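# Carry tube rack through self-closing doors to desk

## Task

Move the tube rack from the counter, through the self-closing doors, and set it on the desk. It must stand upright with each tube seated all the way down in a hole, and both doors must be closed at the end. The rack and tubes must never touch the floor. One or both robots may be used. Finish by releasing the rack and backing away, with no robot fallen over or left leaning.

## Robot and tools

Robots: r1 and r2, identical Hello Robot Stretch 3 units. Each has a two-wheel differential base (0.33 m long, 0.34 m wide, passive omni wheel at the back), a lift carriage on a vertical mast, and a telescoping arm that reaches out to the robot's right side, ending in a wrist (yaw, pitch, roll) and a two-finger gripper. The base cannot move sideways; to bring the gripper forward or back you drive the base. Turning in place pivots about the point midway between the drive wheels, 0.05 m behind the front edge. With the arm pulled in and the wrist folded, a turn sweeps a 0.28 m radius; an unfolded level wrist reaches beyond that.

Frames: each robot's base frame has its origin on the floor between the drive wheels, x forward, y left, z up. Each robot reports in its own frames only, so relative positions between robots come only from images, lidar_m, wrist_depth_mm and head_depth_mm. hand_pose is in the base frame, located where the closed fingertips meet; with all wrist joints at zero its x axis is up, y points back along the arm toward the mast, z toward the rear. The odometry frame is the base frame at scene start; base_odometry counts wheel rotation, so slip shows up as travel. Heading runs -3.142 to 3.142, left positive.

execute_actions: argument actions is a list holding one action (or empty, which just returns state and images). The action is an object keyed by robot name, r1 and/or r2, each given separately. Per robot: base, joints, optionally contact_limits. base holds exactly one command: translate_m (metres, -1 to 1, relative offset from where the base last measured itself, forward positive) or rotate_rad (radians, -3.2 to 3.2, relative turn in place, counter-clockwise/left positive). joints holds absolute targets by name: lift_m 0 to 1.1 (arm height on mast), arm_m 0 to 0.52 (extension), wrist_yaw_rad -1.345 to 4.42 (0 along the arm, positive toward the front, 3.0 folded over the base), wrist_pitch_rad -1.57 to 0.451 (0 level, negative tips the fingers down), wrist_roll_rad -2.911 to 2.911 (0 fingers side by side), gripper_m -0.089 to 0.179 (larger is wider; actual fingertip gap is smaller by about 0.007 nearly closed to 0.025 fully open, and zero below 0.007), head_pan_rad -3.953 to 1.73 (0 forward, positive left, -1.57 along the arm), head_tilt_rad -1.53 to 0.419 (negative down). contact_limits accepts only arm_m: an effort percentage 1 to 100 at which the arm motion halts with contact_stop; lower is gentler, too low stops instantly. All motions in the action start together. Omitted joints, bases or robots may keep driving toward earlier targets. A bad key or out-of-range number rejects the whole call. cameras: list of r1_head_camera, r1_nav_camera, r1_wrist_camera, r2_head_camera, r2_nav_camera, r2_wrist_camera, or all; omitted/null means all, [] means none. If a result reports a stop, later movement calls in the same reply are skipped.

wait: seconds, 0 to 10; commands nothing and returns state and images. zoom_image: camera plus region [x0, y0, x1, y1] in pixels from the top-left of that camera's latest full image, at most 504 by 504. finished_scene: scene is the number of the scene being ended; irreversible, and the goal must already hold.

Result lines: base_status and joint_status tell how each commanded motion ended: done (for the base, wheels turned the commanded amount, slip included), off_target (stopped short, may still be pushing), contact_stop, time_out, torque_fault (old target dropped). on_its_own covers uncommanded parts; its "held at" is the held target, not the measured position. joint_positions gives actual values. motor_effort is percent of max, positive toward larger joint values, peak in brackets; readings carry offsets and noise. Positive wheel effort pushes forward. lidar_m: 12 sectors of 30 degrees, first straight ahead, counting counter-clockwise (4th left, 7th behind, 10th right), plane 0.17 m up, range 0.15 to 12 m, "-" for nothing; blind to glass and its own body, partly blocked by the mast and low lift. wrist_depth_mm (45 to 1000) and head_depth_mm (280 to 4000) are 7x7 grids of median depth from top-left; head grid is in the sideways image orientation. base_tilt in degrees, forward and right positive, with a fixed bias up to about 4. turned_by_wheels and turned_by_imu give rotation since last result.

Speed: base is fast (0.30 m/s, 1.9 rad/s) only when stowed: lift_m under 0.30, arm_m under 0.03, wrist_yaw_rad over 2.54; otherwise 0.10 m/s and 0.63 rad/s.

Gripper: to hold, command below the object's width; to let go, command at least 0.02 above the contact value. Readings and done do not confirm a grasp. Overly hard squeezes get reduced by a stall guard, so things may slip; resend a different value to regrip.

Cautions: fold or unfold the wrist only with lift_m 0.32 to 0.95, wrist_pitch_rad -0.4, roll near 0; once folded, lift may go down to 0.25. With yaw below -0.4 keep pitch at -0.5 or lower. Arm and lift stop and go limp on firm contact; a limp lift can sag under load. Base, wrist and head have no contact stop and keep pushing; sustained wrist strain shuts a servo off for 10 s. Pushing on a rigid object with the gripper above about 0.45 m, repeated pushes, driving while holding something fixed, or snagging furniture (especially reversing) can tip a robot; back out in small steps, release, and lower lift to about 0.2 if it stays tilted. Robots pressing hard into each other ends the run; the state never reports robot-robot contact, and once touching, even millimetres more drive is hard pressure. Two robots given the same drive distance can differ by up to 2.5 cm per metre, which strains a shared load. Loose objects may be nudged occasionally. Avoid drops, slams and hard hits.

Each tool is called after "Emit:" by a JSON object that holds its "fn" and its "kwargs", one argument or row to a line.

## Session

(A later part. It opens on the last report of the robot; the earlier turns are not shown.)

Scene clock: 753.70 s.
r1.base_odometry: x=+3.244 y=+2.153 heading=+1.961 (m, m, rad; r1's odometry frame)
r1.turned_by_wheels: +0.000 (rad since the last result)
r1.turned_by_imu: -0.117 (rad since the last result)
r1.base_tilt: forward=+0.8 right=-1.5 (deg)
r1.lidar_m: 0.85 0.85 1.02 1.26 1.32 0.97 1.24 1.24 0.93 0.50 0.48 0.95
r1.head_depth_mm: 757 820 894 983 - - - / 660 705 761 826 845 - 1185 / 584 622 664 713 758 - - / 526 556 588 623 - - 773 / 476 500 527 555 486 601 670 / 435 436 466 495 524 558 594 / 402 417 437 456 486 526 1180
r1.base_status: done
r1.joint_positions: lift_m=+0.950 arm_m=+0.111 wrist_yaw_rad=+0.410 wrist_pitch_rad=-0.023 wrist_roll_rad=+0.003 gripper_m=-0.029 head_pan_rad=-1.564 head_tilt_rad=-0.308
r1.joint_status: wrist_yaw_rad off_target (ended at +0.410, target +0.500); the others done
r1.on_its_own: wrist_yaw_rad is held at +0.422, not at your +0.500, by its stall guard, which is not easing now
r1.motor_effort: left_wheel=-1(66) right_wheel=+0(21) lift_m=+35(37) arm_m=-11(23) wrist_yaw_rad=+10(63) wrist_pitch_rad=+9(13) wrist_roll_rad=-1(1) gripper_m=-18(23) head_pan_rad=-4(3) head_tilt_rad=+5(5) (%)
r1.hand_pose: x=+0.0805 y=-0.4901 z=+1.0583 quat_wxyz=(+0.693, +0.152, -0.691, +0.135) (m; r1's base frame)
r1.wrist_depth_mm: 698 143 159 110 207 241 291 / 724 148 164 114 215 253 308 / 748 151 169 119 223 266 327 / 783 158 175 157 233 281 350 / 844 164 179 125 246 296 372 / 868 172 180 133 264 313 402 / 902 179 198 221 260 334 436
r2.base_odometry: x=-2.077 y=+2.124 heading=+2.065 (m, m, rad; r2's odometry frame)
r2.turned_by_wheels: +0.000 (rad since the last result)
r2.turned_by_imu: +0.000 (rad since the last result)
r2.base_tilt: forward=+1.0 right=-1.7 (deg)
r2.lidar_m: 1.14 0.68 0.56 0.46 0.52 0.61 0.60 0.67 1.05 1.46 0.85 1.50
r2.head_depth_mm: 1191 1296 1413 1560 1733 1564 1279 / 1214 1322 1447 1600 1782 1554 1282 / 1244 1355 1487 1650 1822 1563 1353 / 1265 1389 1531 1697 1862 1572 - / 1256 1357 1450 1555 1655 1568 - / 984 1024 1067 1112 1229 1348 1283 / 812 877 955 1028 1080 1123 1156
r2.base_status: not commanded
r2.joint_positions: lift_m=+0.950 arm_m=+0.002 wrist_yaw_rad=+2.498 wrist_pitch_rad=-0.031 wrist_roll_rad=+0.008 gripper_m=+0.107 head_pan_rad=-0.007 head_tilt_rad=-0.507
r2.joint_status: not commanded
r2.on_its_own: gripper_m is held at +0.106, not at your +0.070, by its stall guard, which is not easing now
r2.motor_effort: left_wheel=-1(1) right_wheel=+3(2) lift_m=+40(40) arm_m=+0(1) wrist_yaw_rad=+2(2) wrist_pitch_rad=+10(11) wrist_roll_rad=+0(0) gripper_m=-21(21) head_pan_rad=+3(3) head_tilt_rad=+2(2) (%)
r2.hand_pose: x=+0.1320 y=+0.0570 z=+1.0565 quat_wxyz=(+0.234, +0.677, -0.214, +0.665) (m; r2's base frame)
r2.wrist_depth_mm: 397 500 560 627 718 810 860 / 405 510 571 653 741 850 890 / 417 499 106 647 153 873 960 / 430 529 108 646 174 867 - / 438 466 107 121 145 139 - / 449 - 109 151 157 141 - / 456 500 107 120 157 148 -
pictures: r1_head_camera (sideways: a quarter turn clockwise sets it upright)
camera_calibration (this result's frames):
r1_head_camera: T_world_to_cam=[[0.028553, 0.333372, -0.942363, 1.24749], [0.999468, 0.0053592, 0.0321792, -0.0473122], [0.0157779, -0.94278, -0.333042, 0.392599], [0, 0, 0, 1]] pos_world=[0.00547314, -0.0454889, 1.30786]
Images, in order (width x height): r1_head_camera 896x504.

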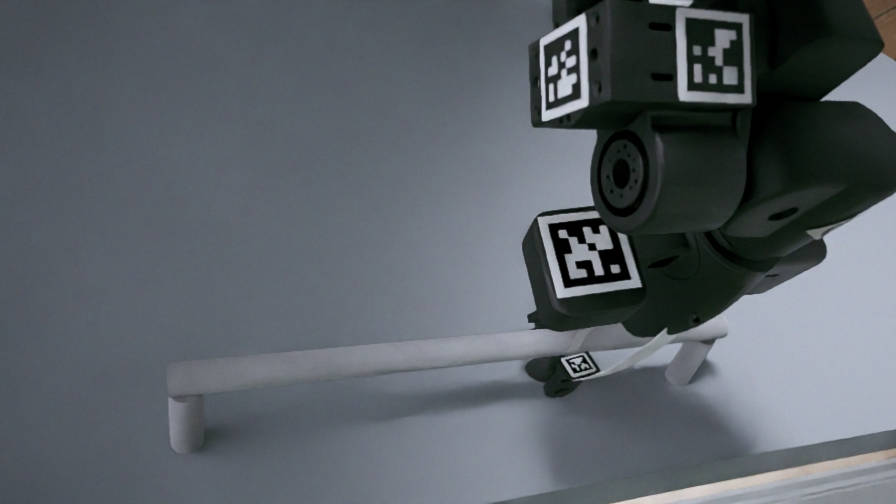

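Emit:
{"fn": "execute_actions", "kwargs": {
  "actions": [
    {"r1":{"base":{"translate_m":-0.15},"joints":{"arm_m":0.04,"wrist_yaw_rad":0.6,"head_tilt_rad":-0.6,"head_pan_rad":-1.2}}}
  ],
  "cameras": ["r1_nav_camera"]
}}

Scene clock: 758.83 s.
r1.base_odometry: x=+3.301 y=+2.014 heading=+1.961 (m, m, rad; r1's odometry frame)
r1.turned_by_wheels: +0.000 (rad since the last result)
r1.turned_by_imu: -0.123 (rad since the last result)
r1.base_tilt: forward=+0.9 right=-1.5 (deg)
r1.lidar_m: 0.97 0.97 1.09 1.25 1.28 0.86 1.12 1.12 1.23 0.49 0.38 1.14
r1.head_depth_mm: 504 582 686 - - - 1213 / 442 499 576 - - 1055 1221 / 308 348 389 449 670 818 1036 / 353 390 432 491 556 664 802 / 321 351 387 437 507 643 1226 / 300 335 410 1391 1537 1454 1251 / 3764 1090 1124 1241 1466 1460 1262
r1.base_status: done
r1.joint_positions: lift_m=+0.950 arm_m=+0.041 wrist_yaw_rad=+0.580 wrist_pitch_rad=-0.023 wrist_roll_rad=+0.003 gripper_m=-0.029 head_pan_rad=-1.207 head_tilt_rad=-0.593
r1.joint_status: wrist_yaw_rad off_target (ended at +0.580, target +0.600); the others done
r1.on_its_own: wrist_yaw_rad is at rest, and its effort (+17) is outside its rest range (-12 to +12)
r1.motor_effort: left_wheel=-1(62) right_wheel=-2(19) lift_m=+34(35) arm_m=-12(29) wrist_yaw_rad=+17(71) wrist_pitch_rad=+9(9) wrist_roll_rad=-1(1) gripper_m=-19(25) head_pan_rad=+5(37) head_tilt_rad=-4(37) (%)
r1.hand_pose: x=+0.1186 y=-0.3996 z=+1.0584 quat_wxyz=(+0.679, +0.210, -0.676, +0.194) (m; r1's base frame)
r1.wrist_depth_mm: 853 137 158 113 233 303 426 / 920 140 163 118 240 315 467 / 914 144 168 122 253 335 509 / 977 148 173 126 265 361 555 / 986 152 175 128 283 383 605 / - 158 174 135 309 408 689 / - 162 195 211 295 445 732
r2.base_odometry: x=-2.077 y=+2.124 heading=+2.065 (m, m, rad; r2's odometry frame)
r2.turned_by_wheels: +0.000 (rad since the last result)
r2.turned_by_imu: +0.000 (rad since the last result)
r2.base_tilt: forward=+0.9 right=-1.6 (deg)
r2.lidar_m: 1.14 0.68 0.56 0.46 0.52 0.61 0.61 0.67 1.05 1.29 0.75 1.50
r2.head_depth_mm: 1189 1295 1410 1562 1742 1561 1286 / 1216 1327 1454 1598 1782 1566 1281 / 1244 1350 1489 1644 1819 1554 1352 / 1270 1382 1533 1685 1851 1569 - / 1254 1349 1461 1550 1670 1574 - / 984 1025 1068 1113 1230 1350 1290 / 813 875 952 1030 1076 1121 1152
r2.base_status: not commanded
r2.joint_positions: lift_m=+0.950 arm_m=+0.002 wrist_yaw_rad=+2.498 wrist_pitch_rad=-0.031 wrist_roll_rad=+0.008 gripper_m=+0.107 head_pan_rad=-0.007 head_tilt_rad=-0.507
r2.joint_status: not commanded
r2.on_its_own: gripper_m is held at +0.106, not at your +0.070, by its stall guard, which is not easing now
r2.motor_effort: left_wheel=-1(2) right_wheel=+2(2) lift_m=+41(41) arm_m=+0(1) wrist_yaw_rad=+2(3) wrist_pitch_rad=+10(10) wrist_roll_rad=+0(0) gripper_m=-21(20) head_pan_rad=+3(2) head_tilt_rad=+2(2) (%)
r2.hand_pose: x=+0.1320 y=+0.0570 z=+1.0565 quat_wxyz=(+0.234, +0.677, -0.214, +0.665) (m; r2's base frame)
r2.wrist_depth_mm: 396 510 570 635 705 812 867 / 403 521 581 640 750 825 895 / 413 498 106 643 153 871 927 / 430 533 108 644 173 894 - / 442 462 108 121 145 140 - / 444 - 109 150 158 141 - / 452 494 108 120 158 147 -
pictures: r1_nav_camera (sideways: a quarter turn counterclockwise sets it upright)
camera_calibration (this result's frames):
r1_nav_camera: T_world_to_cam=[[0.157426, -0.568286, 0.807631, -1.00702], [-0.952979, -0.301863, -0.0266474, 0.0878161], [0.258937, -0.76546, -0.589086, 0.720962], [0, 0, 0, 1]] pos_world=[0.0555337, 0.00610095, 1.24035]
Images, in order (width x height): r1_nav_camera 672x504.

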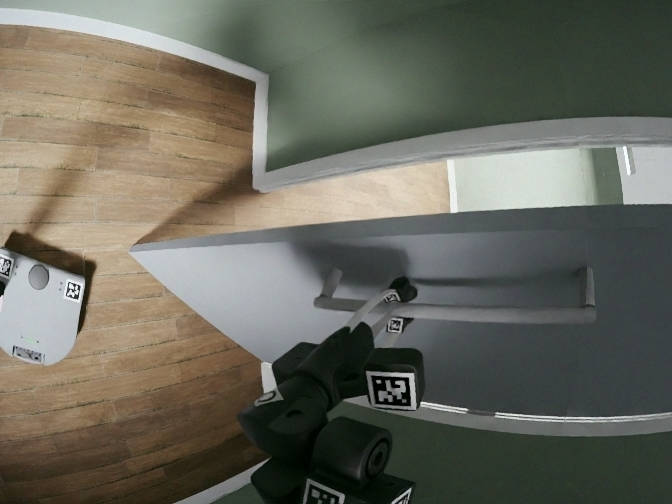

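Emit:
{"fn": "execute_actions", "kwargs": {
  "actions": [
    {"r2":{"base":{"translate_m":0.5}}}
  ],
  "cameras": ["r2_nav_camera"]
}}

Scene clock: 767.60 s.
r1.base_odometry: x=+3.301 y=+2.014 heading=+1.961 (m, m, rad; r1's odometry frame)
r1.turned_by_wheels: +0.000 (rad since the last result)
r1.turned_by_imu: -0.002 (rad since the last result)
r1.base_tilt: forward=+0.9 right=-1.4 (deg)
r1.lidar_m: 0.97 0.97 1.09 1.25 0.79 1.33 1.12 1.11 1.23 0.49 0.38 1.14
r1.head_depth_mm: 504 583 688 - - - 1210 / 441 501 576 - - 1063 1214 / 308 348 390 448 674 818 1038 / 354 389 432 491 559 662 803 / 321 351 386 438 508 641 1237 / 299 336 409 1390 1525 1473 1259 / 3752 1086 1123 1235 1474 1469 1263
r1.base_status: not commanded
r1.joint_positions: lift_m=+0.950 arm_m=+0.041 wrist_yaw_rad=+0.580 wrist_pitch_rad=-0.023 wrist_roll_rad=+0.003 gripper_m=-0.029 head_pan_rad=-1.207 head_tilt_rad=-0.593
r1.joint_status: not commanded
r1.on_its_own: wrist_yaw_rad is at rest, and its effort (+17) is outside its rest range (-12 to +12)
r1.motor_effort: left_wheel=-1(1) right_wheel=-2(1) lift_m=+34(34) arm_m=-11(11) wrist_yaw_rad=+17(17) wrist_pitch_rad=+9(8) wrist_roll_rad=-1(1) gripper_m=-19(19) head_pan_rad=+4(5) head_tilt_rad=-4(4) (%)
r1.hand_pose: x=+0.1186 y=-0.3996 z=+1.0584 quat_wxyz=(+0.679, +0.210, -0.676, +0.194) (m; r1's base frame)
r1.wrist_depth_mm: 847 137 158 113 231 302 428 / 917 140 163 118 242 317 464 / 930 144 168 122 252 335 504 / 965 148 174 126 263 357 557 / - 151 176 128 283 380 617 / - 157 174 135 310 410 693 / - 163 195 212 296 446 725
r2.base_odometry: x=-2.314 y=+2.564 heading=+2.064 (m, m, rad; r2's odometry frame)
r2.turned_by_wheels: +0.000 (rad since the last result)
r2.turned_by_imu: +0.002 (rad since the last result)
r2.base_tilt: forward=+0.9 right=-1.7 (deg)
r2.lidar_m: 0.93 0.57 0.47 0.47 0.52 0.65 1.10 1.21 1.47 0.65 1.24 1.01
r2.head_depth_mm: 784 849 934 1025 1147 1292 1286 / 798 870 954 1054 1178 1335 1282 / 816 888 976 1080 1214 1381 1350 / 835 911 1001 1108 1257 1430 - / 854 932 1033 1128 1256 1420 - / 799 834 873 918 964 993 1000 / 646 670 693 720 747 776 788
r2.base_status: done
r2.joint_positions: lift_m=+0.950 arm_m=+0.002 wrist_yaw_rad=+2.498 wrist_pitch_rad=-0.031 wrist_roll_rad=+0.008 gripper_m=+0.107 head_pan_rad=-0.007 head_tilt_rad=-0.507
r2.joint_status: not commanded
r2.on_its_own: gripper_m is held at +0.106, not at your +0.070, by its stall guard, which is not easing now
r2.motor_effort: left_wheel=-2(3) right_wheel=+2(6) lift_m=+41(41) arm_m=+0(0) wrist_yaw_rad=+3(2) wrist_pitch_rad=+10(10) wrist_roll_rad=+0(0) gripper_m=-21(20) head_pan_rad=+2(2) head_tilt_rad=+2(2) (%)
r2.hand_pose: x=+0.1320 y=+0.0570 z=+1.0565 quat_wxyz=(+0.234, +0.677, -0.214, +0.665) (m; r2's base frame)
r2.wrist_depth_mm: 402 440 486 540 529 615 709 / 414 447 498 551 551 615 720 / 425 455 107 550 154 661 765 / 430 470 108 556 175 683 799 / 440 467 107 121 145 140 815 / 445 - 110 160 157 141 808 / 447 505 107 121 158 147 883
pictures: r2_nav_camera (sideways: a quarter turn counterclockwise sets it upright)
camera_calibration (this result's frames):
r2_nav_camera: T_world_to_cam=[[0.47589, 0.00526758, 0.879489, -1.11032], [-0.00886096, -0.999903, 0.0107834, 0.0436836], [0.87946, -0.0129248, -0.475797, 0.573283], [0, 0, 0, 1]] pos_world=[0.0245978, 0.0569377, 1.24881]
Images, in order (width x height): r2_nav_camera 672x504.

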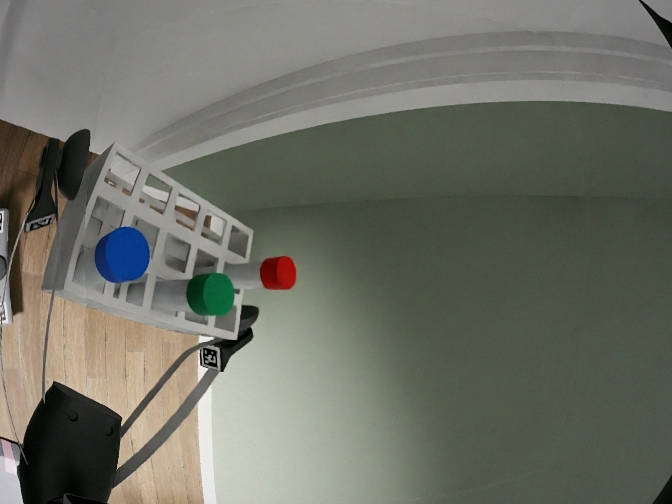

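Emit:
{"fn": "execute_actions", "kwargs": {
  "actions": [
    {"r2":{"base":{"rotate_rad":-0.25}}}
  ],
  "cameras": []
}}

Emit:
{"fn": "execute_actions", "kwargs": {
  "actions": [
    {"r2":{"base":{"translate_m":0.45}},"r1":{"base":{"translate_m":-0.12},"joints":{"arm_m":0.0,"wrist_yaw_rad":0.8}}}
  ],
  "cameras": ["r2_nav_camera","r1_nav_camera"]
}}

Scene clock: 772.67 s.
r1.base_odometry: x=+3.301 y=+2.014 heading=+1.961 (m, m, rad; r1's odometry frame)
r1.turned_by_wheels: +0.000 (rad since the last result)
r1.turned_by_imu: -0.001 (rad since the last result)
r1.base_tilt: forward=+0.9 right=-1.4 (deg)
r1.lidar_m: 0.98 0.97 1.08 1.25 0.79 1.33 1.12 1.12 1.23 0.49 0.38 1.14
r1.head_depth_mm: 503 583 687 - - - 1219 / 440 500 576 - - 1062 1214 / 309 348 389 448 671 816 1030 / 353 389 432 491 558 661 802 / 321 350 386 437 508 645 1228 / 299 335 409 1395 1548 1459 1255 / 3748 1091 1116 1242 1452 1455 1266
r1.base_status: not commanded
r1.joint_positions: lift_m=+0.950 arm_m=+0.041 wrist_yaw_rad=+0.580 wrist_pitch_rad=-0.023 wrist_roll_rad=+0.003 gripper_m=-0.029 head_pan_rad=-1.207 head_tilt_rad=-0.593
r1.joint_status: not commanded
r1.on_its_own: wrist_yaw_rad is at rest, and its effort (+17) is outside its rest range (-12 to +12)
r1.motor_effort: left_wheel=-1(1) right_wheel=-1(1) lift_m=+35(34) arm_m=-11(12) wrist_yaw_rad=+17(16) wrist_pitch_rad=+9(9) wrist_roll_rad=-1(1) gripper_m=-19(19) head_pan_rad=+4(4) head_tilt_rad=-5(4) (%)
r1.hand_pose: x=+0.1186 y=-0.3996 z=+1.0584 quat_wxyz=(+0.679, +0.210, -0.676, +0.194) (m; r1's base frame)
r1.wrist_depth_mm: 861 137 159 113 231 300 432 / 902 140 163 118 242 319 466 / 937 143 168 122 253 337 505 / 979 148 173 126 264 359 557 / - 152 175 128 283 383 616 / - 157 174 135 309 414 685 / - 163 195 211 294 443 721
r2.base_odometry: x=-2.314 y=+2.564 heading=+1.815 (m, m, rad; r2's odometry frame)
r2.turned_by_wheels: -0.250 (rad since the last result)
r2.turned_by_imu: -0.247 (rad since the last result)
r2.base_tilt: forward=+1.0 right=-1.6 (deg)
r2.lidar_m: 1.00 0.58 0.50 0.47 0.48 0.62 1.10 1.12 1.45 0.65 1.55 1.07
r2.head_depth_mm: 822 896 988 1102 1242 1425 1278 / 820 897 987 1100 1236 1419 1283 / 816 894 982 1094 1229 1404 1353 / 817 890 978 1086 1227 1399 - / 814 885 975 1083 1216 1371 - / 808 883 969 1078 1212 1363 1289 / 807 879 966 1074 1163 1200 1166
r2.base_status: done
r2.joint_positions: lift_m=+0.950 arm_m=+0.002 wrist_yaw_rad=+2.498 wrist_pitch_rad=-0.031 wrist_roll_rad=+0.008 gripper_m=+0.107 head_pan_rad=-0.007 head_tilt_rad=-0.507
r2.joint_status: not commanded
r2.on_its_own: gripper_m is held at +0.106, not at your +0.070, by its stall guard, which is not easing now
r2.motor_effort: left_wheel=+2(5) right_wheel=-3(6) lift_m=+40(40) arm_m=+0(0) wrist_yaw_rad=+2(3) wrist_pitch_rad=+10(11) wrist_roll_rad=+0(0) gripper_m=-21(21) head_pan_rad=+3(3) head_tilt_rad=+2(2) (%)
r2.hand_pose: x=+0.1320 y=+0.0570 z=+1.0565 quat_wxyz=(+0.234, +0.677, -0.214, +0.665) (m; r2's base frame)
r2.wrist_depth_mm: 400 453 537 589 686 853 741 / 404 456 553 607 727 857 731 / 412 468 107 587 154 902 751 / 420 479 108 603 174 946 776 / 426 476 107 122 145 139 774 / 430 - 110 160 157 141 754 / 432 517 107 120 157 148 844
pictures: none
No camera images: the call's "cameras" was empty. Leave "cameras" out to get every camera's image.

Scene clock: 778.13 s.
r1.base_odometry: x=+3.347 y=+1.903 heading=+1.962 (m, m, rad; r1's odometry frame)
r1.turned_by_wheels: +0.000 (rad since the last result)
r1.turned_by_imu: -0.345 (rad since the last result)
r1.base_tilt: forward=+0.9 right=-1.6 (deg)
r1.lidar_m: 1.12 1.03 1.04 0.85 1.25 1.26 1.16 1.06 1.07 1.14 0.30 1.12
r1.head_depth_mm: 1062 1182 1349 1525 1636 - - / 1025 1142 1281 1439 - - 1209 / 950 1067 1215 1356 - 1401 1250 / 474 310 507 396 574 833 935 / 361 378 397 415 442 475 564 / 293 298 303 319 366 1374 1250 / - - 289 1961 1747 1464 1262
r1.base_status: done
r1.joint_positions: lift_m=+0.950 arm_m=+0.001 wrist_yaw_rad=+0.651 wrist_pitch_rad=-0.021 wrist_roll_rad=+0.003 gripper_m=-0.029 head_pan_rad=-1.207 head_tilt_rad=-0.594
r1.joint_status: wrist_yaw_rad off_target (ended at +0.651, target +0.800); the others done
r1.on_its_own: wrist_yaw_rad is held at +0.660, not at your +0.800, by its stall guard, which is not easing now; arm_m is at rest, and its effort (-18) is outside its rest range (-14 to +14)
r1.motor_effort: left_wheel=+1(67) right_wheel=-9(18) lift_m=+35(35) arm_m=-18(36) wrist_yaw_rad=+8(91) wrist_pitch_rad=+8(9) wrist_roll_rad=-1(1) gripper_m=-20(29) head_pan_rad=+4(4) head_tilt_rad=-4(4) (%)
r1.hand_pose: x=+0.1335 y=-0.3496 z=+1.0590 quat_wxyz=(+0.672, +0.233, -0.668, +0.219) (m; r1's base frame)
r1.wrist_depth_mm: 103 122 165 115 556 820 831 / 104 123 168 119 593 842 859 / 105 126 172 124 637 893 902 / 107 127 175 129 688 911 927 / 108 129 170 131 845 938 974 / 110 131 163 137 970 983 - / 111 132 197 239 693 - -
r2.base_odometry: x=-2.423 y=+3.001 heading=+1.815 (m, m, rad; r2's odometry frame)
r2.turned_by_wheels: +0.000 (rad since the last result)
r2.turned_by_imu: +0.002 (rad since the last result)
r2.base_tilt: forward=+1.0 right=-1.7 (deg)
r2.lidar_m: 0.56 0.57 0.45 0.41 0.52 0.67 1.29 1.58 0.73 1.80 0.86 0.59
r2.head_depth_mm: 435 474 523 582 655 752 878 / 434 473 520 579 651 746 870 / 433 472 518 577 649 741 829 / 431 470 517 575 648 738 - / 430 469 515 572 643 720 - / 429 467 514 570 641 719 851 / 427 465 512 569 638 727 843
r2.base_status: done
r2.joint_positions: lift_m=+0.950 arm_m=+0.002 wrist_yaw_rad=+2.498 wrist_pitch_rad=-0.031 wrist_roll_rad=+0.008 gripper_m=+0.107 head_pan_rad=-0.007 head_tilt_rad=-0.507
r2.joint_status: not commanded
r2.on_its_own: gripper_m is held at +0.106, not at your +0.070, by its stall guard, which is not easing now
r2.motor_effort: left_wheel=+2(5) right_wheel=-3(3) lift_m=+40(40) arm_m=+0(1) wrist_yaw_rad=+1(3) wrist_pitch_rad=+10(10) wrist_roll_rad=+0(0) gripper_m=-20(21) head_pan_rad=+2(3) head_tilt_rad=+2(2) (%)
r2.hand_pose: x=+0.1320 y=+0.0570 z=+1.0565 quat_wxyz=(+0.234, +0.677, -0.214, +0.665) (m; r2's base frame)
r2.wrist_depth_mm: 364 413 493 588 589 461 389 / 375 426 499 603 593 472 395 / 372 432 106 577 154 484 404 / 380 444 108 582 174 488 407 / 387 431 107 121 145 140 414 / 389 - 109 158 157 141 404 / 388 481 107 121 158 148 448
pictures: r1_nav_camera (sideways: a quarter turn counterclockwise sets it upright), r2_nav_camera (sideways: a quarter turn counterclockwise sets it upright)
camera_calibration (this result's frames):
r1_nav_camera: T_world_to_cam=[[0.157644, -0.568711, 0.80729, -1.00658], [-0.952957, -0.301934, -0.0266142, 0.0877727], [0.258884, -0.765117, -0.589555, 0.721573], [0, 0, 0, 1]] pos_world=[0.0555204, 0.00613883, 1.24034]
r2_nav_camera: T_world_to_cam=[[0.475881, 0.00526823, 0.879494, -1.11033], [-0.00885983, -0.999903, 0.0107834, 0.0436836], [0.879465, -0.0129238, -0.475788, 0.573272], [0, 0, 0, 1]] pos_world=[0.0245982, 0.0569377, 1.24881]
Images, in order (width x height): r1_nav_camera 672x504, r2_nav_camera 672x504.

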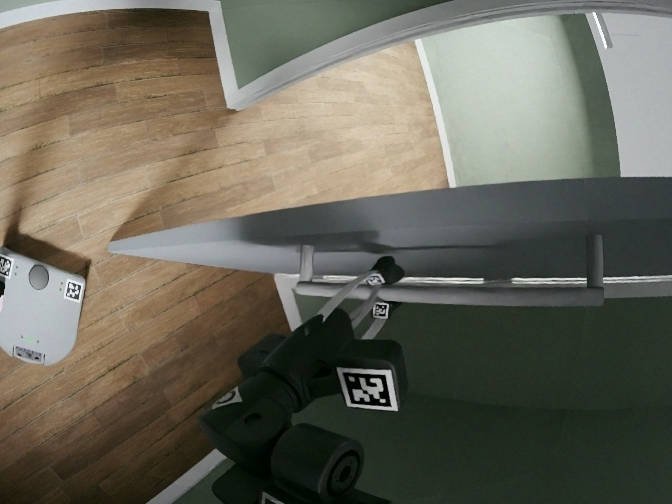

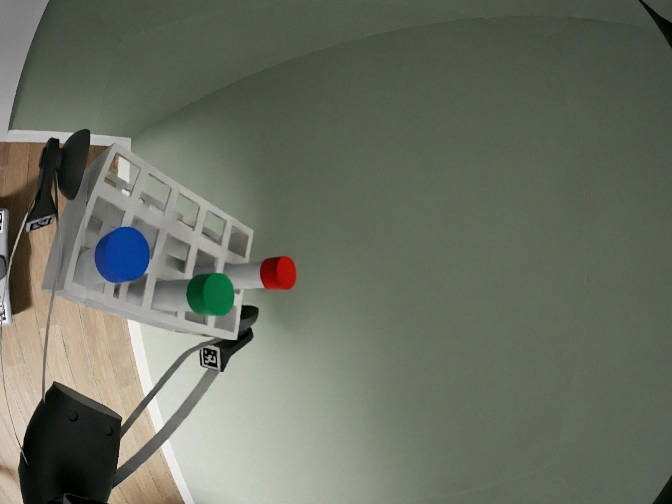

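Emit:
{"fn": "execute_actions", "kwargs": {
  "actions": [
    {"r1":{"base":{"translate_m":-0.1},"joints":{"wrist_yaw_rad":0.75}},"r2":{"base":{"rotate_rad":-1.45}}}
  ],
  "cameras": ["r2_nav_camera","r1_nav_camera"]
}}

Scene clock: 787.30 s.
r1.base_odometry: x=+3.385 y=+1.811 heading=+1.962 (m, m, rad; r1's odometry frame)
r1.turned_by_wheels: +0.000 (rad since the last result)
r1.turned_by_imu: -0.056 (rad since the last result)
r1.base_tilt: forward=+4.1 right=-1.5 (deg)
r1.lidar_m: 1.22 1.09 1.10 0.84 1.20 1.19 1.12 1.00 1.00 1.20 0.32 1.20
r1.head_depth_mm: 1123 1272 1452 1661 1629 - - / 1070 1207 1375 1540 - - 1218 / 1037 1151 1334 1498 - 1391 1234 / 796 690 758 409 1304 1398 1227 / 388 408 431 452 463 523 595 / - - 297 310 360 481 1214 / - - 2500 1990 1675 1407 1234
r1.base_status: done
r1.joint_positions: lift_m=+0.950 arm_m=+0.001 wrist_yaw_rad=+0.665 wrist_pitch_rad=+0.014 wrist_roll_rad=+0.006 gripper_m=-0.029 head_pan_rad=-1.207 head_tilt_rad=-0.594
r1.joint_status: wrist_yaw_rad off_target (ended at +0.665, target +0.750)
r1.on_its_own: base_tilt is 3.4 degrees off its reading at the scene's start (forward=+0.7 right=-1.4); wrist_yaw_rad is held at +0.681, not at your +0.750, by its stall guard, which is not easing now; arm_m is at rest, and its effort (-23) is outside its rest range (-14 to +14); wrist_yaw_rad is at rest, and its effort (+13) is outside its rest range (-12 to +12)
r1.motor_effort: left_wheel=-3(24) right_wheel=-9(16) lift_m=+35(34) arm_m=-23(26) wrist_yaw_rad=+13(54) wrist_pitch_rad=-5(8) wrist_roll_rad=-2(2) gripper_m=-22(27) head_pan_rad=+5(5) head_tilt_rad=-4(4) (%)
r1.hand_pose: x=+0.1369 y=-0.3484 z=+1.0679 quat_wxyz=(+0.665, +0.227, -0.672, +0.235) (m; r1's base frame)
r1.wrist_depth_mm: 96 114 161 121 834 859 894 / 97 116 166 125 854 884 932 / 99 118 169 129 898 941 954 / 100 120 174 135 943 987 956 / 102 122 168 136 968 - - / 103 125 162 144 - - - / 104 127 203 276 - - -
r2.base_odometry: x=-2.423 y=+3.001 heading=+0.365 (m, m, rad; r2's odometry frame)
r2.turned_by_wheels: -1.450 (rad since the last result)
r2.turned_by_imu: -1.430 (rad since the last result)
r2.base_tilt: forward=+1.0 right=-1.6 (deg)
r2.lidar_m: 1.80 0.76 0.57 0.55 0.58 0.44 0.41 0.53 0.75 1.54 0.72 0.73
r2.head_depth_mm: - - - 2798 1993 1570 1286 / - - - 2789 1997 1569 1285 / 1512 1678 1855 2125 2010 1561 1345 / 1518 1661 1821 2039 2028 1569 - / 1528 1672 1834 2067 2008 1611 - / 1521 1643 1753 1792 1787 1588 1286 / 1235 1255 1283 1300 1331 1348 1249
r2.base_status: done
r2.joint_positions: lift_m=+0.950 arm_m=+0.002 wrist_yaw_rad=+2.498 wrist_pitch_rad=-0.031 wrist_roll_rad=+0.008 gripper_m=+0.107 head_pan_rad=-0.007 head_tilt_rad=-0.507
r2.joint_status: not commanded
r2.on_its_own: gripper_m is held at +0.106, not at your +0.070, by its stall guard, which is not easing now
r2.motor_effort: left_wheel=+2(5) right_wheel=-3(6) lift_m=+40(41) arm_m=+0(0) wrist_yaw_rad=+2(2) wrist_pitch_rad=+10(10) wrist_roll_rad=+0(0) gripper_m=-20(21) head_pan_rad=+4(2) head_tilt_rad=+2(2) (%)
r2.hand_pose: x=+0.1320 y=+0.0570 z=+1.0565 quat_wxyz=(+0.234, +0.677, -0.214, +0.665) (m; r2's base frame)
r2.wrist_depth_mm: 455 508 590 677 829 - - / 473 525 607 710 834 - - / 476 527 107 684 154 - - / 487 547 108 686 173 - - / 495 545 107 121 145 140 - / 507 - 109 159 157 141 - / 507 601 108 120 157 148 -
pictures: r1_nav_camera (sideways: a quarter turn counterclockwise sets it upright), r2_nav_camera (sideways: a quarter turn counterclockwise sets it upright)
camera_calibration (this result's frames):
r1_nav_camera: T_world_to_cam=[[0.157644, -0.56871, 0.80729, -1.00658], [-0.952957, -0.301935, -0.0266142, 0.0877727], [0.258885, -0.765117, -0.589555, 0.721573], [0, 0, 0, 1]] pos_world=[0.0555204, 0.00613884, 1.24034]
r2_nav_camera: T_world_to_cam=[[0.47587, 0.00527116, 0.8795, -1.11033], [-0.00885399, -0.999903, 0.0107834, 0.0436836], [0.879471, -0.0129186, -0.475777, 0.573257], [0, 0, 0, 1]] pos_world=[0.0245986, 0.0569378, 1.24881]
Images, in order (width x height): r1_nav_camera 672x504, r2_nav_camera 672x504.

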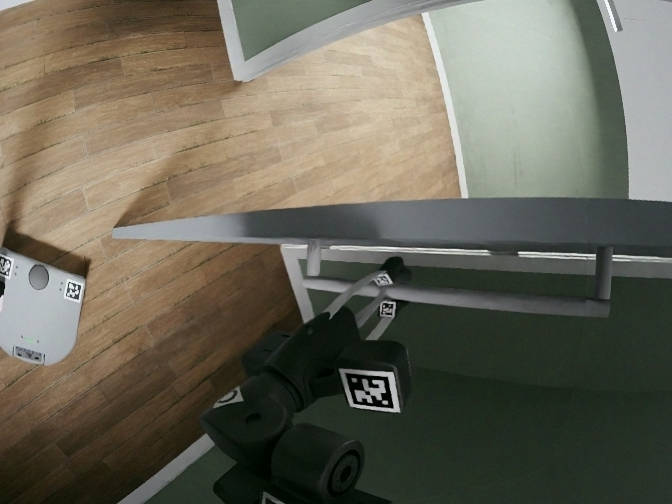

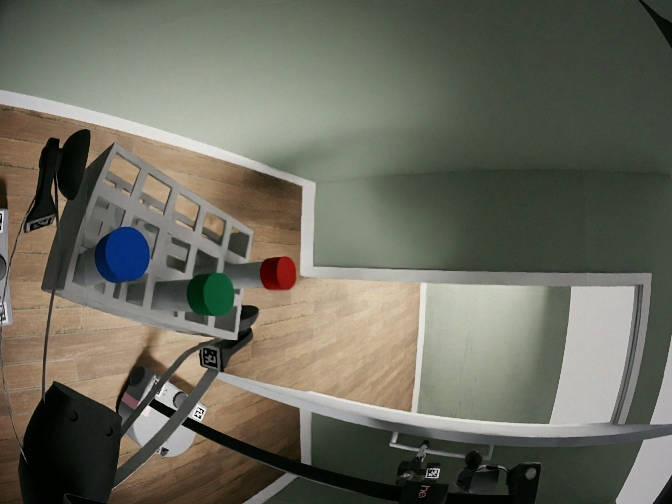

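Tilt forward 4.1: undo part of that.

Emit:
{"fn": "execute_actions", "kwargs": {
  "actions": [
    {"r1":{"base":{"translate_m":0.06},"joints":{"wrist_yaw_rad":0.66,"arm_m":0.02}},"r2":{"base":{"rotate_rad":-0.2}}}
  ],
  "cameras": ["r2_nav_camera"]
}}

Scene clock: 791.40 s.
r1.base_odometry: x=+3.362 y=+1.866 heading=+1.962 (m, m, rad; r1's odometry frame)
r1.turned_by_wheels: +0.000 (rad since the last result)
r1.turned_by_imu: -0.023 (rad since the last result)
r1.base_tilt: forward=+0.9 right=-1.5 (deg)
r1.lidar_m: 1.20 1.06 1.06 0.85 1.23 1.22 1.17 1.03 1.03 1.22 0.30 1.16
r1.head_depth_mm: 1143 1278 1467 1658 1684 - 1202 / 1096 1226 1390 1534 - - 1238 / 1056 1174 1317 1480 - 1402 1239 / 292 315 360 408 853 1383 1198 / 534 524 512 500 467 488 557 / 322 330 325 323 360 1359 1252 / - - 286 330 1724 1460 1260
r1.base_status: done
r1.joint_positions: lift_m=+0.950 arm_m=+0.020 wrist_yaw_rad=+0.696 wrist_pitch_rad=-0.021 wrist_roll_rad=+0.005 gripper_m=-0.029 head_pan_rad=-1.206 head_tilt_rad=-0.594
r1.joint_status: wrist_yaw_rad off_target (ended at +0.696, target +0.660); the others done
r1.on_its_own: wrist_yaw_rad is at rest, and its effort (-30) is outside its rest range (-12 to +12)
r1.motor_effort: left_wheel=+5(14) right_wheel=-7(19) lift_m=+34(34) arm_m=+4(20) wrist_yaw_rad=-30(35) wrist_pitch_rad=+8(10) wrist_roll_rad=-2(2) gripper_m=-19(22) head_pan_rad=+4(4) head_tilt_rad=-4(4) (%)
r1.hand_pose: x=+0.1425 y=-0.3609 z=+1.0589 quat_wxyz=(+0.666, +0.249, -0.664, +0.233) (m; r1's base frame)
r1.wrist_depth_mm: 104 125 169 115 817 853 862 / 105 127 180 118 842 875 899 / 105 128 183 122 895 908 917 / 107 130 186 126 942 936 957 / 108 131 177 129 979 - 979 / 108 133 170 136 - - - / 109 134 208 268 - - -
r2.base_odometry: x=-2.423 y=+3.001 heading=+0.165 (m, m, rad; r2's odometry frame)
r2.turned_by_wheels: -0.200 (rad since the last result)
r2.turned_by_imu: -0.197 (rad since the last result)
r2.base_tilt: forward=+1.0 right=-1.7 (deg)
r2.lidar_m: 1.80 0.95 0.61 0.55 0.56 0.47 0.41 0.51 0.63 1.05 1.56 0.73
r2.head_depth_mm: - - 3571 2108 1855 1513 1124 / - - - 2788 2004 1560 1280 / - - - 2776 2011 1558 1354 / - - - 2779 2015 1576 - / 1531 1643 1822 2003 2000 1611 - / 1488 1617 1782 1983 2004 1622 1290 / 1472 1604 1759 1916 1927 1572 1286
r2.base_status: done
r2.joint_positions: lift_m=+0.950 arm_m=+0.002 wrist_yaw_rad=+2.498 wrist_pitch_rad=-0.031 wrist_roll_rad=+0.008 gripper_m=+0.107 head_pan_rad=-0.007 head_tilt_rad=-0.507
r2.joint_status: not commanded
r2.on_its_own: gripper_m is held at +0.106, not at your +0.070, by its stall guard, which is not easing now
r2.motor_effort: left_wheel=+2(5) right_wheel=-3(6) lift_m=+40(40) arm_m=+0(0) wrist_yaw_rad=+2(2) wrist_pitch_rad=+10(10) wrist_roll_rad=+0(0) gripper_m=-21(20) head_pan_rad=+3(3) head_tilt_rad=+2(2) (%)
r2.hand_pose: x=+0.1320 y=+0.0570 z=+1.0565 quat_wxyz=(+0.234, +0.677, -0.214, +0.665) (m; r2's base frame)
r2.wrist_depth_mm: 471 541 647 808 - - - / 468 546 666 838 - - - / 486 551 106 751 154 - - / 495 575 108 780 174 - - / 498 562 107 121 145 140 - / 503 - 109 159 157 141 - / 500 613 107 121 157 148 -
pictures: r2_nav_camera (sideways: a quarter turn counterclockwise sets it upright)
camera_calibration (this result's frames):
r2_nav_camera: T_world_to_cam=[[0.475865, 0.00527139, 0.879502, -1.11034], [-0.00885363, -0.999903, 0.0107834, 0.0436837], [0.879474, -0.0129182, -0.475772, 0.57325], [0, 0, 0, 1]] pos_world=[0.0245989, 0.0569378, 1.24881]
Images, in order (width x height): r2_nav_camera 672x504.

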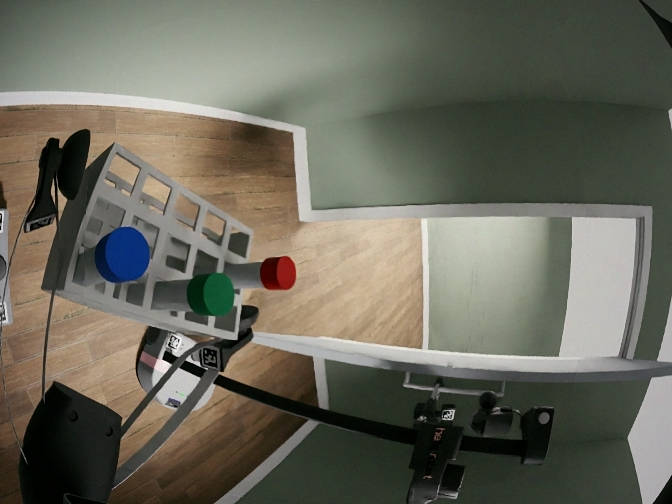

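Emit:
{"fn": "execute_actions", "kwargs": {
  "actions": [
    {"r2":{"base":{"translate_m":0.4}},"r1":{"joints":{"wrist_yaw_rad":0.7}}}
  ],
  "cameras": ["r2_nav_camera"]
}}

Scene clock: 799.00 s.
r1.base_odometry: x=+3.362 y=+1.866 heading=+1.962 (m, m, rad; r1's odometry frame)
r1.turned_by_wheels: +0.000 (rad since the last result)
r1.turned_by_imu: -0.002 (rad since the last result)
r1.base_tilt: forward=+0.8 right=-1.5 (deg)
r1.lidar_m: 1.20 1.06 0.68 0.52 1.23 1.22 1.17 1.03 1.03 1.22 0.30 1.16
r1.head_depth_mm: 1133 1292 1466 1643 1699 - 1185 / 1095 1218 1388 1518 - - 1236 / 1052 1163 1314 1468 - 1402 1242 / 990 319 901 396 877 1381 1201 / 546 540 530 520 467 510 579 / 333 330 314 322 366 457 1233 / - - - 322 1702 1456 1258
r1.base_status: not commanded
r1.joint_positions: lift_m=+0.950 arm_m=+0.020 wrist_yaw_rad=+0.719 wrist_pitch_rad=-0.021 wrist_roll_rad=+0.005 gripper_m=-0.029 head_pan_rad=-1.206 head_tilt_rad=-0.594
r1.joint_status: all done
r1.on_its_own: wrist_yaw_rad is at rest, and its effort (-16) is outside its rest range (-12 to +12)
r1.motor_effort: left_wheel=+3(3) right_wheel=-6(5) lift_m=+33(34) arm_m=+2(2) wrist_yaw_rad=-16(16) wrist_pitch_rad=+8(8) wrist_roll_rad=-2(1) gripper_m=-18(17) head_pan_rad=+4(4) head_tilt_rad=-4(4) (%)
r1.hand_pose: x=+0.1471 y=-0.3571 z=+1.0589 quat_wxyz=(+0.663, +0.257, -0.661, +0.241) (m; r1's base frame)
r1.wrist_depth_mm: 103 124 174 112 810 840 857 / 104 125 176 116 837 867 875 / 105 127 179 121 874 898 910 / 106 129 183 128 893 943 937 / 108 130 175 128 953 980 994 / 108 132 167 135 990 - - / 110 133 206 259 - - -
r2.base_odometry: x=-2.028 y=+3.067 heading=+0.165 (m, m, rad; r2's odometry frame)
r2.turned_by_wheels: +0.000 (rad since the last result)
r2.turned_by_imu: +0.002 (rad since the last result)
r2.base_tilt: forward=+1.0 right=-1.6 (deg)
r2.lidar_m: 1.41 1.05 0.68 0.62 0.62 0.77 0.81 0.91 1.12 1.48 0.42 0.52
r2.head_depth_mm: - - - 2796 1858 1425 1190 / - - - 2773 2000 1562 1283 / - - - 2783 2003 1569 1348 / - - - 2771 2000 1560 - / 3935 - 1432 1600 1765 1622 - / 1148 1255 1380 1531 1707 1621 1287 / 1139 1245 1365 1505 1688 1573 1286
r2.base_status: done
r2.joint_positions: lift_m=+0.950 arm_m=+0.002 wrist_yaw_rad=+2.498 wrist_pitch_rad=-0.031 wrist_roll_rad=+0.008 gripper_m=+0.107 head_pan_rad=-0.007 head_tilt_rad=-0.507
r2.joint_status: not commanded
r2.on_its_own: gripper_m is held at +0.106, not at your +0.070, by its stall guard, which is not easing now
r2.motor_effort: left_wheel=+2(5) right_wheel=-3(4) lift_m=+41(41) arm_m=-1(0) wrist_yaw_rad=+2(2) wrist_pitch_rad=+10(10) wrist_roll_rad=+0(0) gripper_m=-20(20) head_pan_rad=+3(4) head_tilt_rad=+2(2) (%)
r2.hand_pose: x=+0.1320 y=+0.0570 z=+1.0565 quat_wxyz=(+0.234, +0.677, -0.214, +0.665) (m; r2's base frame)
r2.wrist_depth_mm: 508 581 703 927 - - - / 514 610 724 918 - - - / 538 606 107 855 153 - - / 543 622 108 848 174 - - / 552 603 108 122 145 139 - / 558 - 109 159 156 142 - / 552 669 107 121 157 148 -
pictures: r2_nav_camera (sideways: a quarter turn counterclockwise sets it upright)
camera_calibration (this result's frames):
r2_nav_camera: T_world_to_cam=[[0.475863, 0.00527148, 0.879504, -1.11034], [-0.0088535, -0.999903, 0.0107834, 0.0436837], [0.879475, -0.0129181, -0.47577, 0.573248], [0, 0, 0, 1]] pos_world=[0.024599, 0.0569378, 1.24881]
Images, in order (width x height): r2_nav_camera 672x504.

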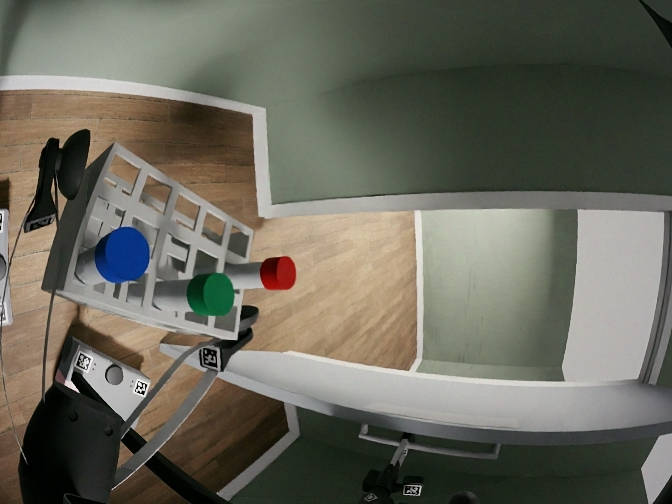

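Emit:
{"fn": "execute_actions", "kwargs": {
  "actions": [
    {"r2":{"base":{"translate_m":0.3}}}
  ],
  "cameras": ["r2_nav_camera"]
}}

Scene clock: 804.93 s.
r1.base_odometry: x=+3.362 y=+1.866 heading=+1.962 (m, m, rad; r1's odometry frame)
r1.turned_by_wheels: +0.000 (rad since the last result)
r1.turned_by_imu: -0.001 (rad since the last result)
r1.base_tilt: forward=+0.9 right=-1.5 (deg)
r1.lidar_m: 1.20 0.37 0.37 1.25 1.22 1.22 1.17 1.03 1.03 1.22 0.30 1.16
r1.head_depth_mm: 1147 1285 1470 1644 1682 - 1191 / 1095 1219 1393 1518 - - 1230 / 1047 1168 1317 1463 - 1413 1246 / 989 318 902 396 877 1380 1201 / 546 539 531 519 467 509 578 / 334 329 314 321 366 458 1233 / - - - 322 1698 1460 1268
r1.base_status: not commanded
r1.joint_positions: lift_m=+0.950 arm_m=+0.020 wrist_yaw_rad=+0.719 wrist_pitch_rad=-0.021 wrist_roll_rad=+0.005 gripper_m=-0.029 head_pan_rad=-1.206 head_tilt_rad=-0.594
r1.joint_status: not commanded
r1.on_its_own: wrist_yaw_rad is at rest, and its effort (-16) is outside its rest range (-12 to +12)
r1.motor_effort: left_wheel=+3(3) right_wheel=-7(5) lift_m=+34(34) arm_m=+3(3) wrist_yaw_rad=-16(16) wrist_pitch_rad=+8(8) wrist_roll_rad=-2(2) gripper_m=-17(17) head_pan_rad=+4(4) head_tilt_rad=-4(4) (%)
r1.hand_pose: x=+0.1471 y=-0.3571 z=+1.0589 quat_wxyz=(+0.663, +0.257, -0.661, +0.241) (m; r1's base frame)
r1.wrist_depth_mm: 103 124 173 112 819 841 841 / 104 126 177 117 835 875 883 / 105 127 179 121 879 898 907 / 106 129 182 128 904 942 951 / 107 130 175 128 937 988 - / 109 132 167 135 982 - - / 110 133 204 258 - - -
r2.base_odometry: x=-1.732 y=+3.116 heading=+0.165 (m, m, rad; r2's odometry frame)
r2.turned_by_wheels: +0.000 (rad since the last result)
r2.turned_by_imu: +0.001 (rad since the last result)
r2.base_tilt: forward=+1.0 right=-1.8 (deg)
r2.lidar_m: 1.11 1.13 0.73 0.66 0.67 0.82 1.11 1.20 1.40 0.35 0.37 0.54
r2.head_depth_mm: 3924 - - 2773 1999 1563 1285 / 3904 - - 2786 2004 1567 1284 / 3819 - - 2790 1999 1565 1354 / 3801 - - 2788 1997 1565 - / 3777 - - 2502 1440 1522 - / 902 973 1072 1189 1343 1475 1286 / 893 973 1066 1176 1320 1474 1287
r2.base_status: done
r2.joint_positions: lift_m=+0.950 arm_m=+0.002 wrist_yaw_rad=+2.498 wrist_pitch_rad=-0.031 wrist_roll_rad=+0.008 gripper_m=+0.107 head_pan_rad=-0.007 head_tilt_rad=-0.507
r2.joint_status: not commanded
r2.on_its_own: gripper_m is held at +0.106, not at your +0.070, by its stall guard, which is not easing now
r2.motor_effort: left_wheel=+2(5) right_wheel=-3(3) lift_m=+40(41) arm_m=+0(0) wrist_yaw_rad=+2(2) wrist_pitch_rad=+10(10) wrist_roll_rad=+0(0) gripper_m=-21(21) head_pan_rad=+2(2) head_tilt_rad=+2(2) (%)
r2.hand_pose: x=+0.1320 y=+0.0570 z=+1.0565 quat_wxyz=(+0.234, +0.677, -0.214, +0.665) (m; r2's base frame)
r2.wrist_depth_mm: 549 623 764 946 - 952 828 / 568 651 783 962 - 975 867 / 564 657 106 903 153 995 864 / 572 677 108 925 173 - 906 / 586 655 107 122 145 139 - / 585 - 110 160 158 141 - / 594 709 107 121 158 148 -
pictures: r2_nav_camera (sideways: a quarter turn counterclockwise sets it upright)
camera_calibration (this result's frames):
r2_nav_camera: T_world_to_cam=[[0.47586, 0.00527152, 0.879505, -1.11034], [-0.0088535, -0.999903, 0.0107834, 0.0436837], [0.879476, -0.0129181, -0.475767, 0.573244], [0, 0, 0, 1]] pos_world=[0.0245991, 0.0569378, 1.24881]
Images, in order (width x height): r2_nav_camera 672x504.

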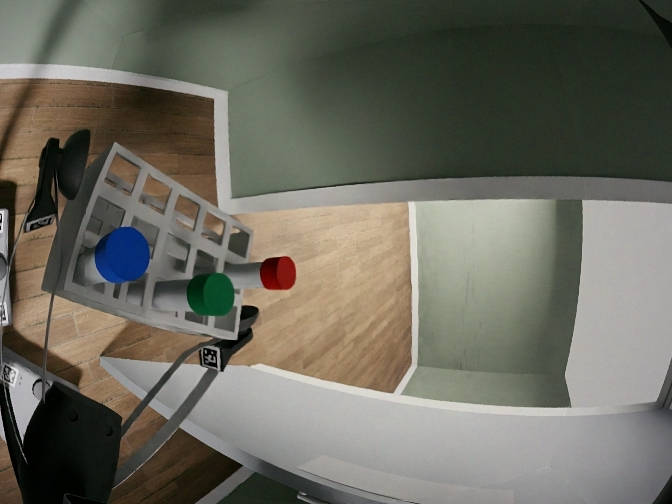

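Emit:
{"fn": "execute_actions", "kwargs": {
  "actions": [
    {"r2":{"base":{"translate_m":0.2}}}
  ],
  "cameras": []
}}

Emit:
{"fn": "execute_actions", "kwargs": {
  "actions": [
    {"r2":{"base":{"rotate_rad":-0.3}}}
  ],
  "cameras": ["r2_nav_camera"]
}}

Scene clock: 810.93 s.
r1.base_odometry: x=+3.362 y=+1.866 heading=+1.962 (m, m, rad; r1's odometry frame)
r1.turned_by_wheels: +0.000 (rad since the last result)
r1.turned_by_imu: -0.001 (rad since the last result)
r1.base_tilt: forward=+0.8 right=-1.6 (deg)
r1.lidar_m: 0.38 0.37 1.06 1.25 1.23 1.22 1.17 1.03 1.03 1.22 0.30 1.16
r1.head_depth_mm: 1147 1291 1470 1655 1680 - 1181 / 1089 1240 1380 1527 - - 1245 / 1050 1173 1312 1465 - 1405 1240 / 991 318 905 397 876 1388 1193 / 546 538 531 521 467 508 578 / 334 330 313 322 366 458 1237 / - - - 322 1693 1467 1253
r1.base_status: not commanded
r1.joint_positions: lift_m=+0.950 arm_m=+0.020 wrist_yaw_rad=+0.719 wrist_pitch_rad=-0.021 wrist_roll_rad=+0.005 gripper_m=-0.029 head_pan_rad=-1.206 head_tilt_rad=-0.594
r1.joint_status: not commanded
r1.on_its_own: wrist_yaw_rad is at rest, and its effort (-17) is outside its rest range (-12 to +12)
r1.motor_effort: left_wheel=+3(3) right_wheel=-6(5) lift_m=+34(33) arm_m=+3(2) wrist_yaw_rad=-17(16) wrist_pitch_rad=+8(8) wrist_roll_rad=-2(1) gripper_m=-19(18) head_pan_rad=+4(4) head_tilt_rad=-4(4) (%)
r1.hand_pose: x=+0.1471 y=-0.3571 z=+1.0589 quat_wxyz=(+0.663, +0.257, -0.661, +0.241) (m; r1's base frame)
r1.wrist_depth_mm: 103 124 174 112 818 847 858 / 104 126 177 116 842 886 891 / 105 127 179 121 863 896 907 / 106 129 182 128 902 931 944 / 107 130 175 128 941 983 977 / 109 132 167 135 - - - / 109 133 204 258 - - -
r2.base_odometry: x=-1.535 y=+3.149 heading=+0.165 (m, m, rad; r2's odometry frame)
r2.turned_by_wheels: +0.000 (rad since the last result)
r2.turned_by_imu: +0.001 (rad since the last result)
r2.base_tilt: forward=+1.0 right=-1.6 (deg)
r2.lidar_m: 0.92 0.92 0.76 0.69 0.70 0.86 1.31 1.41 0.37 0.36 0.42 0.60
r2.head_depth_mm: 3722 - - 2794 2004 1566 1281 / 3739 - - 2785 2007 1563 1284 / 3660 - - 2790 1995 1559 1347 / 3634 3961 - 2770 2019 1564 - / 3604 3914 - 2795 1930 1525 - / 765 810 880 975 1086 1219 1285 / 724 789 869 963 1073 1224 1281
r2.base_status: done
r2.joint_positions: lift_m=+0.950 arm_m=+0.002 wrist_yaw_rad=+2.498 wrist_pitch_rad=-0.031 wrist_roll_rad=+0.008 gripper_m=+0.107 head_pan_rad=-0.007 head_tilt_rad=-0.507
r2.joint_status: not commanded
r2.on_its_own: gripper_m is held at +0.106, not at your +0.070, by its stall guard, which is not easing now
r2.motor_effort: left_wheel=+1(5) right_wheel=-2(3) lift_m=+41(40) arm_m=+0(1) wrist_yaw_rad=+1(2) wrist_pitch_rad=+10(10) wrist_roll_rad=+0(0) gripper_m=-21(20) head_pan_rad=+1(2) head_tilt_rad=+2(3) (%)
r2.hand_pose: x=+0.1320 y=+0.0570 z=+1.0565 quat_wxyz=(+0.234, +0.677, -0.214, +0.665) (m; r2's base frame)
r2.wrist_depth_mm: 568 658 786 974 950 763 687 / 582 667 830 - 970 793 - / 594 678 107 952 153 823 - / 590 684 108 972 174 846 - / 603 683 107 121 145 140 - / 615 - 109 159 157 140 - / 592 740 107 121 157 148 -
pictures: none
No camera images: the call's "cameras" was empty. Leave "cameras" out to get every camera's image.

Scene clock: 812.60 s.
r1.base_odometry: x=+3.362 y=+1.866 heading=+1.962 (m, m, rad; r1's odometry frame)
r1.turned_by_wheels: +0.000 (rad since the last result)
r1.turned_by_imu: +0.000 (rad since the last result)
r1.base_tilt: forward=+0.8 right=-1.5 (deg)
r1.lidar_m: 0.38 0.37 1.06 1.25 1.22 1.22 1.17 1.03 1.03 1.21 0.30 1.16
r1.head_depth_mm: 1146 1281 1478 1659 1684 - 1192 / 1093 1220 1390 1520 - - 1238 / 1060 1168 1318 1455 - 1403 1241 / 989 319 903 395 870 1384 1201 / 547 540 531 519 467 509 578 / 334 329 313 321 366 458 1224 / - - - 322 1685 1468 1265
r1.base_status: not commanded
r1.joint_positions: lift_m=+0.950 arm_m=+0.020 wrist_yaw_rad=+0.719 wrist_pitch_rad=-0.021 wrist_roll_rad=+0.005 gripper_m=-0.029 head_pan_rad=-1.206 head_tilt_rad=-0.594
r1.joint_status: not commanded
r1.on_its_own: wrist_yaw_rad is at rest, and its effort (-16) is outside its rest range (-12 to +12)
r1.motor_effort: left_wheel=+3(3) right_wheel=-6(5) lift_m=+34(33) arm_m=+2(2) wrist_yaw_rad=-16(16) wrist_pitch_rad=+8(8) wrist_roll_rad=-2(2) gripper_m=-18(19) head_pan_rad=+4(4) head_tilt_rad=-4(3) (%)
r1.hand_pose: x=+0.1471 y=-0.3571 z=+1.0589 quat_wxyz=(+0.663, +0.257, -0.661, +0.241) (m; r1's base frame)
r1.wrist_depth_mm: 103 124 174 113 800 834 857 / 104 125 176 117 830 877 893 / 105 127 179 121 882 895 918 / 106 129 182 128 919 940 968 / 107 130 175 128 928 997 - / 109 132 167 135 997 - - / 110 133 205 260 - - -
r2.base_odometry: x=-1.535 y=+3.149 heading=-0.135 (m, m, rad; r2's odometry frame)
r2.turned_by_wheels: -0.300 (rad since the last result)
r2.turned_by_imu: -0.296 (rad since the last result)
r2.base_tilt: forward=+0.9 right=-1.7 (deg)
r2.lidar_m: 1.05 0.92 0.92 0.71 0.70 0.74 1.07 1.31 0.43 0.36 0.43 0.42
r2.head_depth_mm: 912 911 902 896 892 885 880 / 3651 3883 3932 1414 1399 1390 1239 / - - - 2801 2004 1563 1353 / 3938 - - 2800 2000 1566 - / 3769 - - 2769 2002 1618 - / 3620 3999 - 2795 2014 1624 1283 / 3483 3800 3966 2798 2017 1521 1237
r2.base_status: done
r2.joint_positions: lift_m=+0.950 arm_m=+0.002 wrist_yaw_rad=+2.498 wrist_pitch_rad=-0.031 wrist_roll_rad=+0.008 gripper_m=+0.107 head_pan_rad=-0.007 head_tilt_rad=-0.507
r2.joint_status: not commanded
r2.on_its_own: gripper_m is held at +0.106, not at your +0.070, by its stall guard, which is not easing now
r2.motor_effort: left_wheel=+2(5) right_wheel=-3(6) lift_m=+40(41) arm_m=+0(0) wrist_yaw_rad=+2(2) wrist_pitch_rad=+10(10) wrist_roll_rad=+0(0) gripper_m=-20(21) head_pan_rad=+4(3) head_tilt_rad=+2(3) (%)
r2.hand_pose: x=+0.1320 y=+0.0570 z=+1.0565 quat_wxyz=(+0.234, +0.677, -0.214, +0.665) (m; r2's base frame)
r2.wrist_depth_mm: 632 765 996 - 858 - - / 624 764 - - 882 - - / 631 763 106 - 154 - - / 643 782 107 - 173 - - / 657 746 107 122 145 140 - / 651 - 109 160 157 141 - / 634 822 108 120 157 148 -
pictures: r2_nav_camera (sideways: a quarter turn counterclockwise sets it upright)
camera_calibration (this result's frames):
r2_nav_camera: T_world_to_cam=[[0.475852, 0.00527242, 0.87951, -1.11035], [-0.00885184, -0.999903, 0.0107834, 0.0436837], [0.879481, -0.0129166, -0.475759, 0.573233], [0, 0, 0, 1]] pos_world=[0.0245996, 0.0569378, 1.24881]
Images, in order (width x height): r2_nav_camera 672x504.

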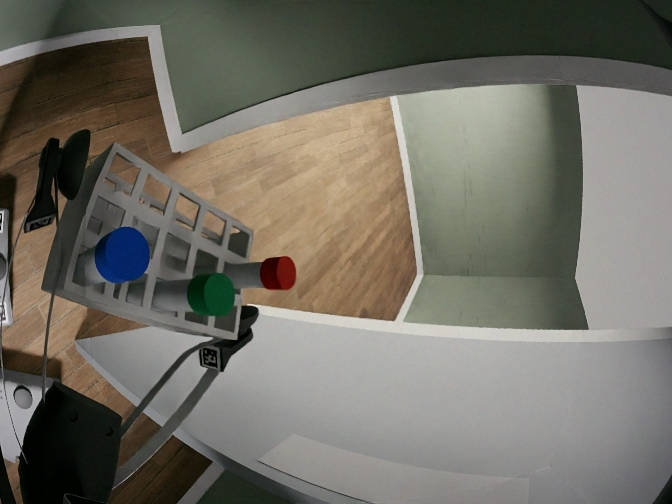

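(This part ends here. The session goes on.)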